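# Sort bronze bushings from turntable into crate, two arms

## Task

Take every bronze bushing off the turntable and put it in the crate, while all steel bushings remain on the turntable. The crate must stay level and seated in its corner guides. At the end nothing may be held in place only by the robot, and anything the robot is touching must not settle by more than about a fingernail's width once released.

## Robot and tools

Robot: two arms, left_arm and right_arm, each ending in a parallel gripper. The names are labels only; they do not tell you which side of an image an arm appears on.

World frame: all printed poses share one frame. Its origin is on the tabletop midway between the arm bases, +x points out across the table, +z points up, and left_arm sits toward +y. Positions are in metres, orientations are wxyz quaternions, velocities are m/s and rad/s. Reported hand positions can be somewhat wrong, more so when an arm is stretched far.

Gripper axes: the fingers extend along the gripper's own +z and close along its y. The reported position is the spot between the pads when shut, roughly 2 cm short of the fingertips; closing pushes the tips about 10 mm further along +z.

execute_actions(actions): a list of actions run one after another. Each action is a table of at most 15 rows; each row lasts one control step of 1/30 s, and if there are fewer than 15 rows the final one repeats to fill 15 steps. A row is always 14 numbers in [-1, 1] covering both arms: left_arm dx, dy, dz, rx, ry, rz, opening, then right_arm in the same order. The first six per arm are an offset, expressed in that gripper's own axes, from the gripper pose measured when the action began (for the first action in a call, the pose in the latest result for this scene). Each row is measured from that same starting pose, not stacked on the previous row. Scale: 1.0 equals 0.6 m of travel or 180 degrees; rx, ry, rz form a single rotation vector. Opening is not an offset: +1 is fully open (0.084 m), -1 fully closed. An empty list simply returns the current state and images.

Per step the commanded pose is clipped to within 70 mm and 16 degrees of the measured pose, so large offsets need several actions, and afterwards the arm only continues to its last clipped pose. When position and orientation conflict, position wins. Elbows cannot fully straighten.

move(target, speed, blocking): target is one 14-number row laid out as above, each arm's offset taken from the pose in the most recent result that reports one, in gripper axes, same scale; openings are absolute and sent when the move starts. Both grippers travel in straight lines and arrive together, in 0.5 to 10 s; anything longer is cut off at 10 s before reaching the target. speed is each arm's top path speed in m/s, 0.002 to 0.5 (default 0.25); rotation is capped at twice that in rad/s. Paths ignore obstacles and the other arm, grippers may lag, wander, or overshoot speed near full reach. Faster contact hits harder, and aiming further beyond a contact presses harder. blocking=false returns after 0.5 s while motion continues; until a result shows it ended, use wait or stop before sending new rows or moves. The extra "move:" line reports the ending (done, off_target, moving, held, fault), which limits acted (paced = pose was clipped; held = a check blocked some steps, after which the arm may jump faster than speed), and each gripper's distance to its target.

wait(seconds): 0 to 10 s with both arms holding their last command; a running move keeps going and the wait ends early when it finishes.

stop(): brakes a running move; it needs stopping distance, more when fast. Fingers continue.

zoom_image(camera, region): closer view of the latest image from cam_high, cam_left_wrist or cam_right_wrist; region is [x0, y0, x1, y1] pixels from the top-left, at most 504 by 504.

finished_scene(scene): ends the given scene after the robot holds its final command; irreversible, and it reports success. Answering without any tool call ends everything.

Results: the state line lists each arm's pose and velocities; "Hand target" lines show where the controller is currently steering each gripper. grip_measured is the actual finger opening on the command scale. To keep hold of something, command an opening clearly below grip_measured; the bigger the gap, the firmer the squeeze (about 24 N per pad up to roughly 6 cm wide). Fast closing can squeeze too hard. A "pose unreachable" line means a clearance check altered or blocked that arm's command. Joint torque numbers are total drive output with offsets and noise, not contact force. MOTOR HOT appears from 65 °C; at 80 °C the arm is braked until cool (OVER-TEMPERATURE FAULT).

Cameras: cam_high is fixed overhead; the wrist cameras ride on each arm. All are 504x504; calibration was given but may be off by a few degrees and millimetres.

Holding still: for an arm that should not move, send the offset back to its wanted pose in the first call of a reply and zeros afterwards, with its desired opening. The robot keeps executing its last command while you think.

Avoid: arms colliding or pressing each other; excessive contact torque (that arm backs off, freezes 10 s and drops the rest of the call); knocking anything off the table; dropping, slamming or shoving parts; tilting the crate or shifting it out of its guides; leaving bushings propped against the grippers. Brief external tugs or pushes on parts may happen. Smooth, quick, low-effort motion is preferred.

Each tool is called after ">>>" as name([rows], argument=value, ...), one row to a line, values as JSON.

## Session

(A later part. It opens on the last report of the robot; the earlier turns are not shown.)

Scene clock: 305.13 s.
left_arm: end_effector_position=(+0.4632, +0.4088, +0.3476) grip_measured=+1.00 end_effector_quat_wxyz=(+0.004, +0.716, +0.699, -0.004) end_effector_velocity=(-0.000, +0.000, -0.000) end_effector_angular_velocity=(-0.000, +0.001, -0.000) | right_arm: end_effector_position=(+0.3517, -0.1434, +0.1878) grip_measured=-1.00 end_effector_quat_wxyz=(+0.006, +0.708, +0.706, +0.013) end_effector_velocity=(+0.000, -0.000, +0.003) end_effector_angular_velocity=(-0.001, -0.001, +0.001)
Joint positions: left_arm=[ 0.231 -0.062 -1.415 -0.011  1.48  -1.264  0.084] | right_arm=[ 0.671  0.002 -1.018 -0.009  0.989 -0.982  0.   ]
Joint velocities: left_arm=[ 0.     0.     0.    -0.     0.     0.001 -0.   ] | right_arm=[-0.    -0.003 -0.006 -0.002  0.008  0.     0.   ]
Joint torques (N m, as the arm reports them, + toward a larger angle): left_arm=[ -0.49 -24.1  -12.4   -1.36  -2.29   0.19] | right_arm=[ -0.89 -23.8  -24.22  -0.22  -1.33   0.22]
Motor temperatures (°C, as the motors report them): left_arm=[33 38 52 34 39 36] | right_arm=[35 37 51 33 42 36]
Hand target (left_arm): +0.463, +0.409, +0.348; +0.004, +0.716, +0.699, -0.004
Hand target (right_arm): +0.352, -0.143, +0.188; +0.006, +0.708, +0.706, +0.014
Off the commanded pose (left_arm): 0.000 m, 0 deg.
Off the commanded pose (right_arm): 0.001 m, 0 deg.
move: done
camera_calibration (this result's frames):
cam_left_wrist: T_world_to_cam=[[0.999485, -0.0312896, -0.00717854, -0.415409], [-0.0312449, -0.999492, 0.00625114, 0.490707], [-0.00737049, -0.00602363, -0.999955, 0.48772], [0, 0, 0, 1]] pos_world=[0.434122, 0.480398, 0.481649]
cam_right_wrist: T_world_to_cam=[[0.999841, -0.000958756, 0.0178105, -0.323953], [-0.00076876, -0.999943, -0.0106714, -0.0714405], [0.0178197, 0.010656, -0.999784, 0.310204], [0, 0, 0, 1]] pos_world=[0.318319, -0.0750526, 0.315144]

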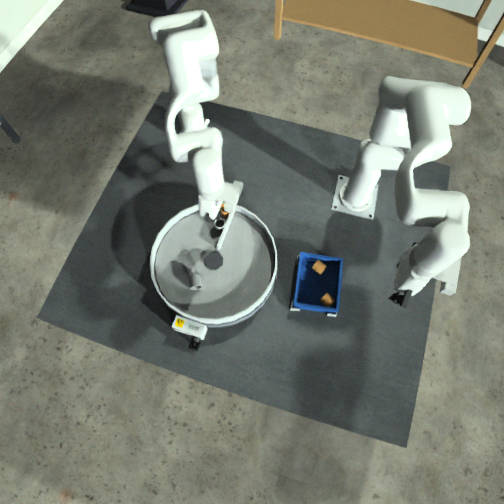

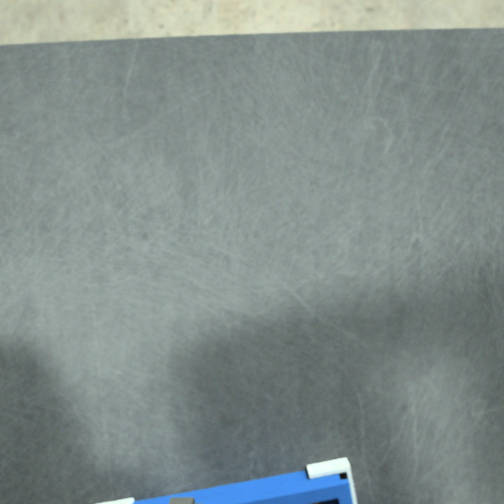

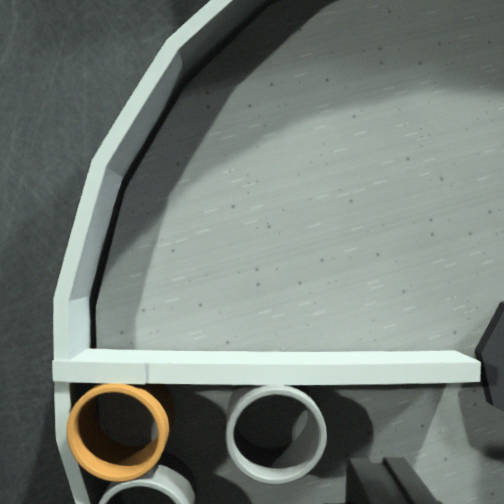

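>>> move(target=[0,0,0,0,0,0,1, -0.1,-0.011,-0.1,0,0,0,0.4], speed=0.15)

Scene clock: 319.50 s.
left_arm: end_effector_position=(+0.4632, +0.4088, +0.3476) grip_measured=+1.00 end_effector_quat_wxyz=(+0.004, +0.716, +0.699, -0.004) end_effector_velocity=(-0.000, +0.001, -0.000) end_effector_angular_velocity=(+0.000, +0.000, +0.002) | right_arm: end_effector_position=(+0.3435, -0.2037, +0.2465) grip_measured=+0.39 end_effector_quat_wxyz=(+0.006, +0.708, +0.706, +0.013) end_effector_velocity=(+0.001, -0.001, +0.003) end_effector_angular_velocity=(+0.002, -0.005, +0.000)
Joint positions: left_arm=[ 0.231 -0.062 -1.415 -0.011  1.48  -1.264  0.084] | right_arm=[ 0.563 -0.176 -0.998 -0.005  1.147 -1.093  0.061]
Joint velocities: left_arm=[ 0.001 -0.     0.001  0.    -0.001 -0.001  0.   ] | right_arm=[-0.002 -0.004 -0.004 -0.001  0.003 -0.002 -0.   ]
Joint torques (N m, as the arm reports them, + toward a larger angle): left_arm=[  0.37 -25.07 -12.45  -0.98  -2.51   0.07] | right_arm=[ -0.86 -19.85 -24.56  -0.34  -1.35   0.1 ]
Motor temperatures (°C, as the motors report them): left_arm=[33 38 52 34 39 36] | right_arm=[35 37 52 33 41 36]
Hand target (left_arm): +0.463, +0.409, +0.348; +0.004, +0.716, +0.699, -0.004
Hand target (right_arm): +0.344, -0.204, +0.247; +0.006, +0.708, +0.706, +0.013
Off the commanded pose (left_arm): 0.000 m, 0 deg.
Off the commanded pose (right_arm): 0.001 m, 0 deg.
move: done
camera_calibration (this result's frames):
cam_left_wrist: T_world_to_cam=[[0.999485, -0.0312895, -0.00717831, -0.415409], [-0.0312448, -0.999492, 0.00625114, 0.490707], [-0.00737026, -0.00602363, -0.999955, 0.48772], [0, 0, 0, 1]] pos_world=[0.434122, 0.480398, 0.481649]
cam_right_wrist: T_world_to_cam=[[0.999853, -0.000847872, 0.0171028, -0.316632], [-0.000676648, -0.99995, -0.0100147, -0.131382], [0.0171105, 0.0100017, -0.999804, 0.369772], [0, 0, 0, 1]] pos_world=[0.310169, -0.135342, 0.373799]

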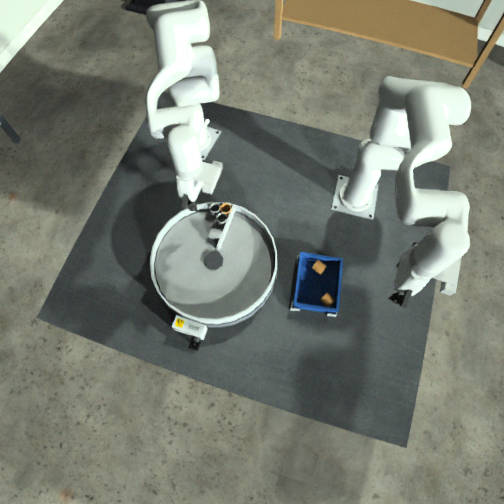

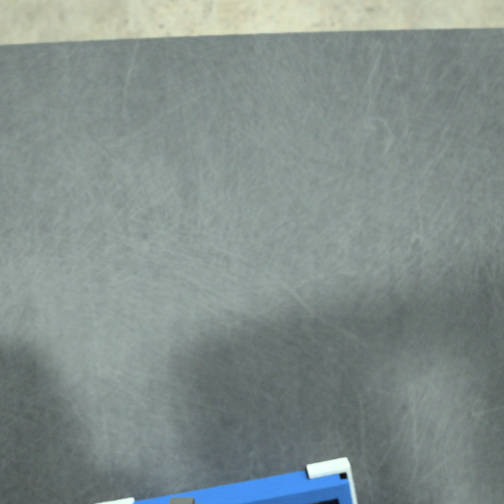

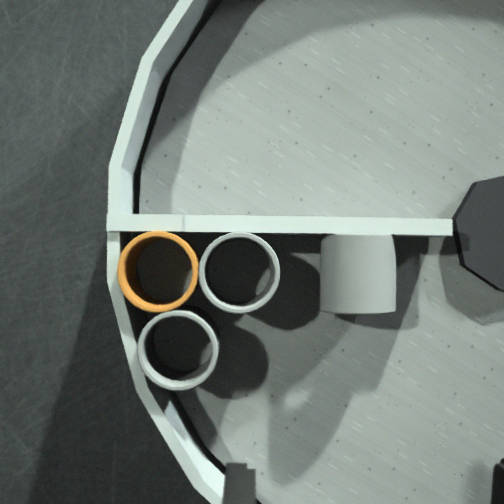

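>>> move(target=[0,0,0,0,0,0,1, 0.095,0.043,0.19,0,0,0,0.4], speed=0.15)

>>> move(target=[0,0,0,0,0,0,1, 0,0,0.062,0,0,0,0.4], speed=0.03)

>>> move(target=[0,0,0,0,0,0,1, 0,0,0,0,0,0,-1])

>>> move(target=[0,0,0,0,0,0,1, 0,0,-0.13,0,0,0,-1], speed=0.1)

Scene clock: 339.87 s.
left_arm: end_effector_position=(+0.4632, +0.4088, +0.3476) grip_measured=+1.00 end_effector_quat_wxyz=(+0.004, +0.716, +0.699, -0.004) end_effector_velocity=(-0.000, +0.001, -0.000) end_effector_angular_velocity=(+0.000, +0.001, +0.002) | right_arm: end_effector_position=(+0.3722, -0.1458, +0.1344) grip_measured=+0.39 end_effector_quat_wxyz=(+0.006, +0.708, +0.706, +0.013) end_effector_velocity=(-0.001, +0.000, -0.004) end_effector_angular_velocity=(-0.002, +0.005, -0.001)
Joint positions: left_arm=[ 0.231 -0.062 -1.415 -0.011  1.48  -1.264  0.084] | right_arm=[ 0.643  0.126 -1.005 -0.008  0.85  -1.009  0.061]
Joint velocities: left_arm=[ 0.001  0.     0.001  0.    -0.    -0.001 -0.   ] | right_arm=[ 0.001  0.007  0.001  0.001 -0.003  0.001 -0.   ]
Joint torques (N m, as the arm reports them, + toward a larger angle): left_arm=[ -0.04 -24.82 -11.95  -1.21  -2.26  -0.17] | right_arm=[ -0.6  -26.37 -22.89  -0.27  -1.43   0.19]
Motor temperatures (°C, as the motors report them): left_arm=[33 38 53 34 39 36] | right_arm=[35 36 52 33 41 36]
Hand target (left_arm): +0.463, +0.409, +0.348; +0.004, +0.716, +0.699, -0.004
Hand target (right_arm): +0.372, -0.146, +0.134; +0.006, +0.708, +0.706, +0.013
Off the commanded pose (left_arm): 0.000 m, 0 deg.
Off the commanded pose (right_arm): 0.001 m, 0 deg.
move: done
camera_calibration (this result's frames):
cam_left_wrist: T_world_to_cam=[[0.999485, -0.0312895, -0.00717857, -0.415409], [-0.0312449, -0.999492, 0.00625104, 0.490707], [-0.00737052, -0.00602352, -0.999955, 0.48772], [0, 0, 0, 1]] pos_world=[0.434122, 0.480398, 0.481649]
cam_right_wrist: T_world_to_cam=[[0.999842, -0.000786054, 0.0177863, -0.343427], [-0.000594937, -0.999942, -0.0107479, -0.0744563], [0.0177938, 0.0107357, -0.999784, 0.256448], [0, 0, 0, 1]] pos_world=[0.338765, -0.0774751, 0.261701]

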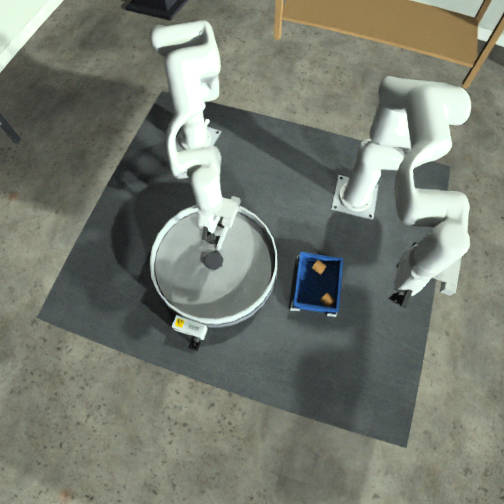

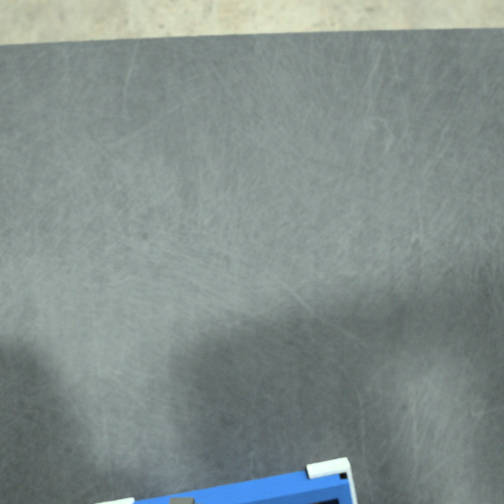

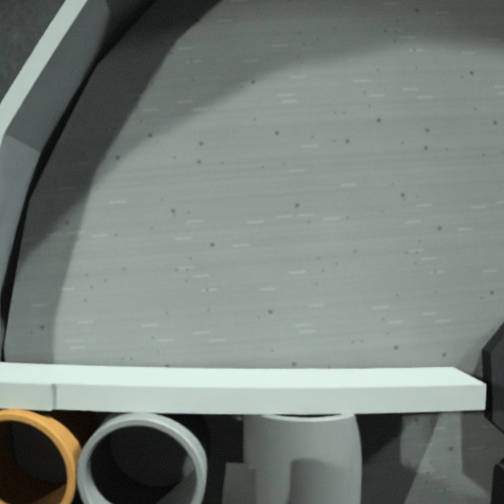

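Scene clock: 341.43 s.
left_arm: end_effector_position=(+0.4632, +0.4088, +0.3476) grip_measured=+1.00 end_effector_quat_wxyz=(+0.004, +0.716, +0.699, -0.004) end_effector_velocity=(-0.000, -0.000, +0.000) end_effector_angular_velocity=(+0.000, +0.000, -0.000) | right_arm: end_effector_position=(+0.3731, -0.1455, +0.0973) grip_measured=+0.39 end_effector_quat_wxyz=(+0.006, +0.708, +0.706, +0.013) end_effector_velocity=(+0.000, +0.000, -0.000) end_effector_angular_velocity=(+0.001, -0.000, -0.000)
Joint positions: left_arm=[ 0.231 -0.062 -1.415 -0.011  1.48  -1.264  0.084] | right_arm=[ 0.642  0.193 -0.972 -0.009  0.751 -1.009  0.061]
Joint velocities: left_arm=[-0.     0.    -0.     0.     0.001  0.     0.   ] | right_arm=[-0.     0.     0.001  0.001 -0.002 -0.001  0.   ]
Joint torques (N m, as the arm reports them, + toward a larger angle): left_arm=[ -0.07 -24.75 -12.    -1.19  -2.03   0.05] | right_arm=[ -0.88 -26.66 -21.9   -0.13  -1.43   0.31]
Motor temperatures (°C, as the motors report them): left_arm=[33 38 53 34 39 36] | right_arm=[35 36 52 33 41 36]
Hand target (left_arm): +0.463, +0.409, +0.348; +0.004, +0.716, +0.699, -0.004
Hand target (right_arm): +0.373, -0.145, +0.097; +0.006, +0.708, +0.706, +0.013
Off the commanded pose (left_arm): 0.000 m, 0 deg.
Off the commanded pose (right_arm): 0.000 m, 0 deg.
move: done
camera_calibration (this result's frames):
cam_left_wrist: T_world_to_cam=[[0.999485, -0.0312894, -0.00717839, -0.415409], [-0.0312447, -0.999492, 0.00625098, 0.490707], [-0.00737033, -0.00602347, -0.999955, 0.48772], [0, 0, 0, 1]] pos_world=[0.434122, 0.480398, 0.481649]
cam_right_wrist: T_world_to_cam=[[0.999843, -0.000743567, 0.0177008, -0.343665], [-0.000553671, -0.999942, -0.0107306, -0.0745624], [0.0177078, 0.0107191, -0.999786, 0.219399], [0, 0, 0, 1]] pos_world=[0.339685, -0.0771654, 0.224635]

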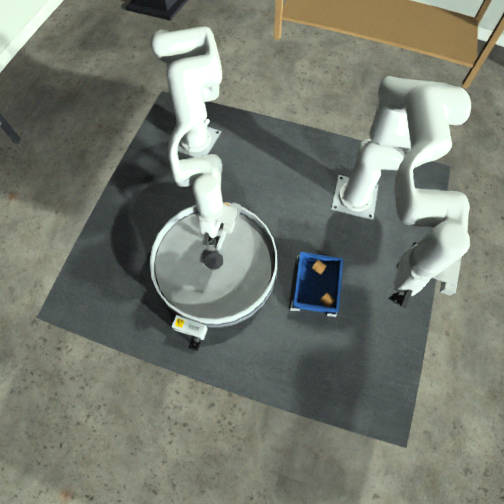

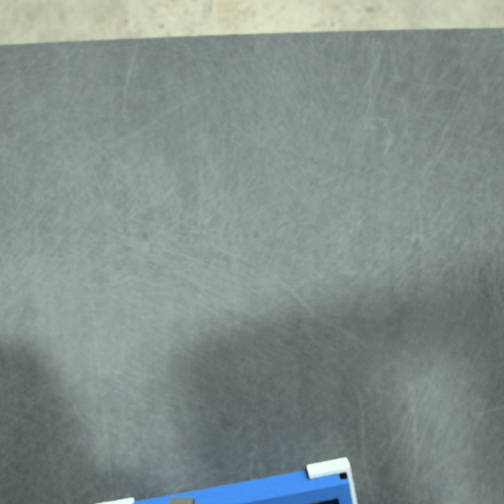

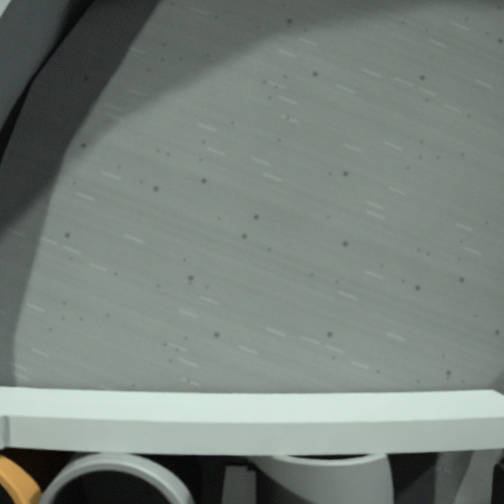

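Scene clock: 341.93 s.
left_arm: end_effector_position=(+0.4632, +0.4088, +0.3476) grip_measured=+1.00 end_effector_quat_wxyz=(+0.004, +0.716, +0.699, -0.004) end_effector_velocity=(+0.000, -0.000, -0.000) end_effector_angular_velocity=(+0.000, +0.000, -0.001) | right_arm: end_effector_position=(+0.3732, -0.1454, +0.0974) grip_measured=-0.18 end_effector_quat_wxyz=(+0.006, +0.708, +0.706, +0.013) end_effector_velocity=(-0.000, -0.000, -0.000) end_effector_angular_velocity=(-0.000, +0.001, +0.002)
Joint positions: left_arm=[ 0.231 -0.062 -1.415 -0.011  1.48  -1.264  0.084] | right_arm=[ 0.642  0.193 -0.972 -0.009  0.751 -1.009  0.036]
Joint velocities: left_arm=[-0.001  0.     0.001  0.    -0.     0.    -0.   ] | right_arm=[ 0.    -0.     0.     0.001  0.001 -0.002  0.   ]
Joint torques (N m, as the arm reports them, + toward a larger angle): left_arm=[  0.9  -24.77 -12.38  -1.4   -1.98   0.23] | right_arm=[ -0.5  -26.04 -21.58  -0.16  -1.44   0.05]
Motor temperatures (°C, as the motors report them): left_arm=[33 38 53 34 39 36] | right_arm=[35 36 52 33 41 36]
Hand target (left_arm): +0.463, +0.409, +0.348; +0.004, +0.716, +0.699, -0.004
Hand target (right_arm): +0.373, -0.145, +0.097; +0.006, +0.708, +0.706, +0.013
Off the commanded pose (left_arm): 0.000 m, 0 deg.
Off the commanded pose (right_arm): 0.000 m, 0 deg.
move: done
camera_calibration (this result's frames):
cam_left_wrist: T_world_to_cam=[[0.999485, -0.0312894, -0.00717846, -0.415409], [-0.0312447, -0.999492, 0.00625101, 0.490707], [-0.0073704, -0.0060235, -0.999955, 0.48772], [0, 0, 0, 1]] pos_world=[0.434122, 0.480398, 0.481649]
cam_right_wrist: T_world_to_cam=[[0.999838, -0.000770929, 0.0179836, -0.343797], [-0.000575304, -0.999941, -0.0108806, -0.0745094], [0.0179909, 0.0108685, -0.999779, 0.219415], [0, 0, 0, 1]] pos_world=[0.339751, -0.0771547, 0.224739]

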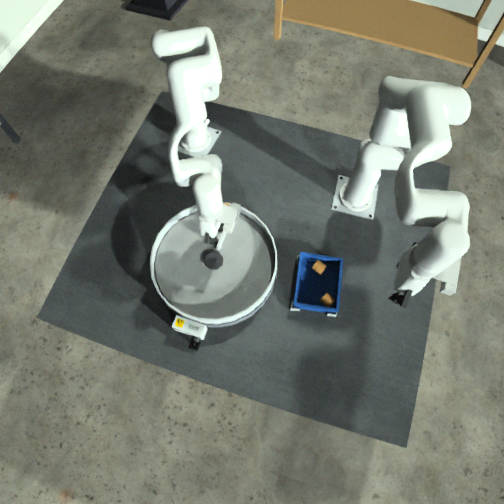

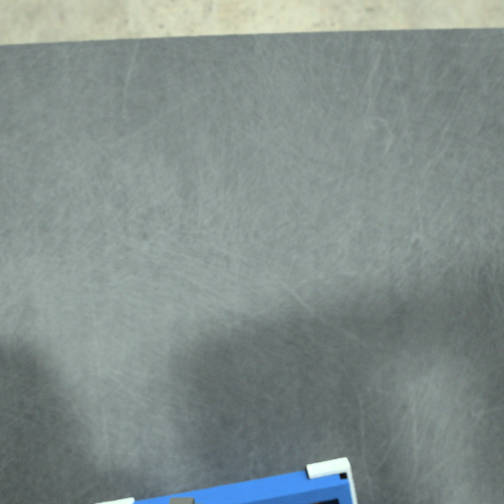

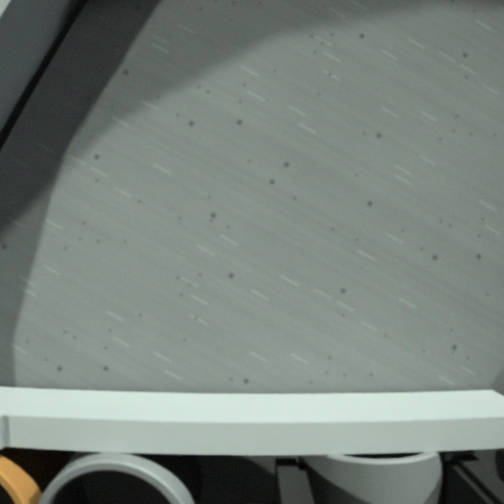

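Scene clock: 343.10 s.
left_arm: end_effector_position=(+0.4632, +0.4088, +0.3476) grip_measured=+1.00 end_effector_quat_wxyz=(+0.004, +0.716, +0.699, -0.004) end_effector_velocity=(+0.000, +0.000, +0.000) end_effector_angular_velocity=(+0.000, -0.001, +0.001) | right_arm: end_effector_position=(+0.3710, -0.1463, +0.1746) grip_measured=-0.18 end_effector_quat_wxyz=(+0.006, +0.708, +0.706, +0.013) end_effector_velocity=(+0.000, -0.000, +0.003) end_effector_angular_velocity=(-0.001, +0.000, +0.001)
Joint positions: left_arm=[ 0.231 -0.062 -1.415 -0.011  1.48  -1.264  0.084] | right_arm=[ 0.643  0.066 -1.055 -0.008  0.962 -1.01   0.036]
Joint velocities: left_arm=[ 0.001 -0.    -0.001 -0.    -0.     0.     0.   ] | right_arm=[ 0.    -0.002 -0.005 -0.001  0.008 -0.001  0.   ]
Joint torques (N m, as the arm reports them, + toward a larger angle): left_arm=[ -0.18 -24.94 -12.22  -1.2   -2.26   0.32] | right_arm=[ -0.73 -26.14 -24.42  -0.39  -1.58   0.15]
Motor temperatures (°C, as the motors report them): left_arm=[33 38 53 34 39 36] | right_arm=[35 36 52 33 41 36]
Hand target (left_arm): +0.463, +0.409, +0.348; +0.004, +0.716, +0.699, -0.004
Hand target (right_arm): +0.371, -0.146, +0.175; +0.006, +0.708, +0.706, +0.013
Off the commanded pose (left_arm): 0.000 m, 0 deg.
Off the commanded pose (right_arm): 0.001 m, 0 deg.
move: done
camera_calibration (this result's frames):
cam_left_wrist: T_world_to_cam=[[0.999485, -0.0312895, -0.00717848, -0.415409], [-0.0312448, -0.999492, 0.00625103, 0.490707], [-0.00737042, -0.00602352, -0.999955, 0.48772], [0, 0, 0, 1]] pos_world=[0.434122, 0.480398, 0.481649]
cam_right_wrist: T_world_to_cam=[[0.999854, -0.00087565, 0.0170695, -0.342846], [-0.000701471, -0.999948, -0.0102074, -0.0746069], [0.0170775, 0.010194, -0.999802, 0.296862], [0, 0, 0, 1]] pos_world=[0.337674, -0.0779294, 0.301894]

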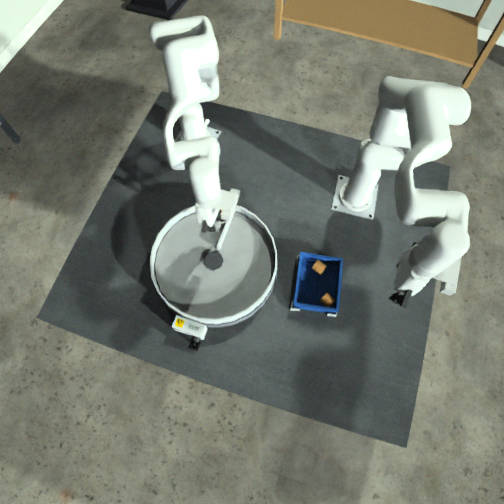

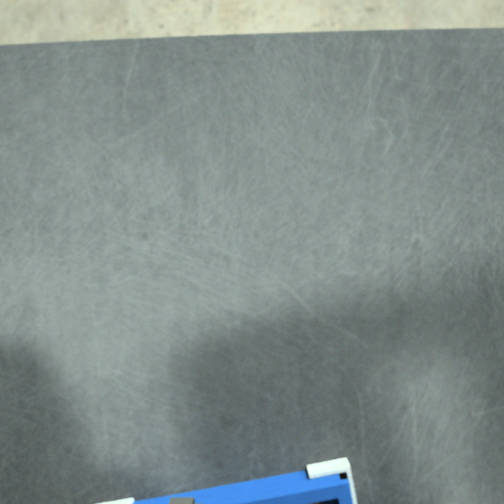

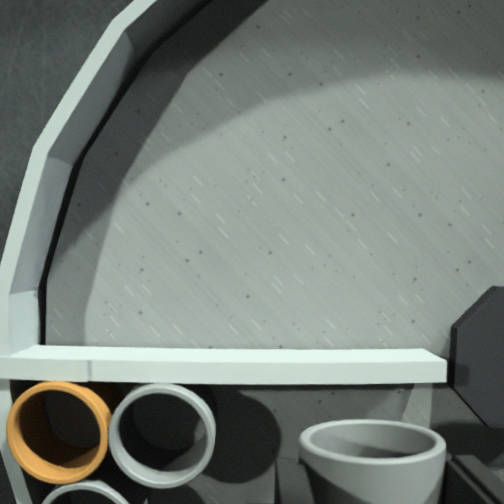

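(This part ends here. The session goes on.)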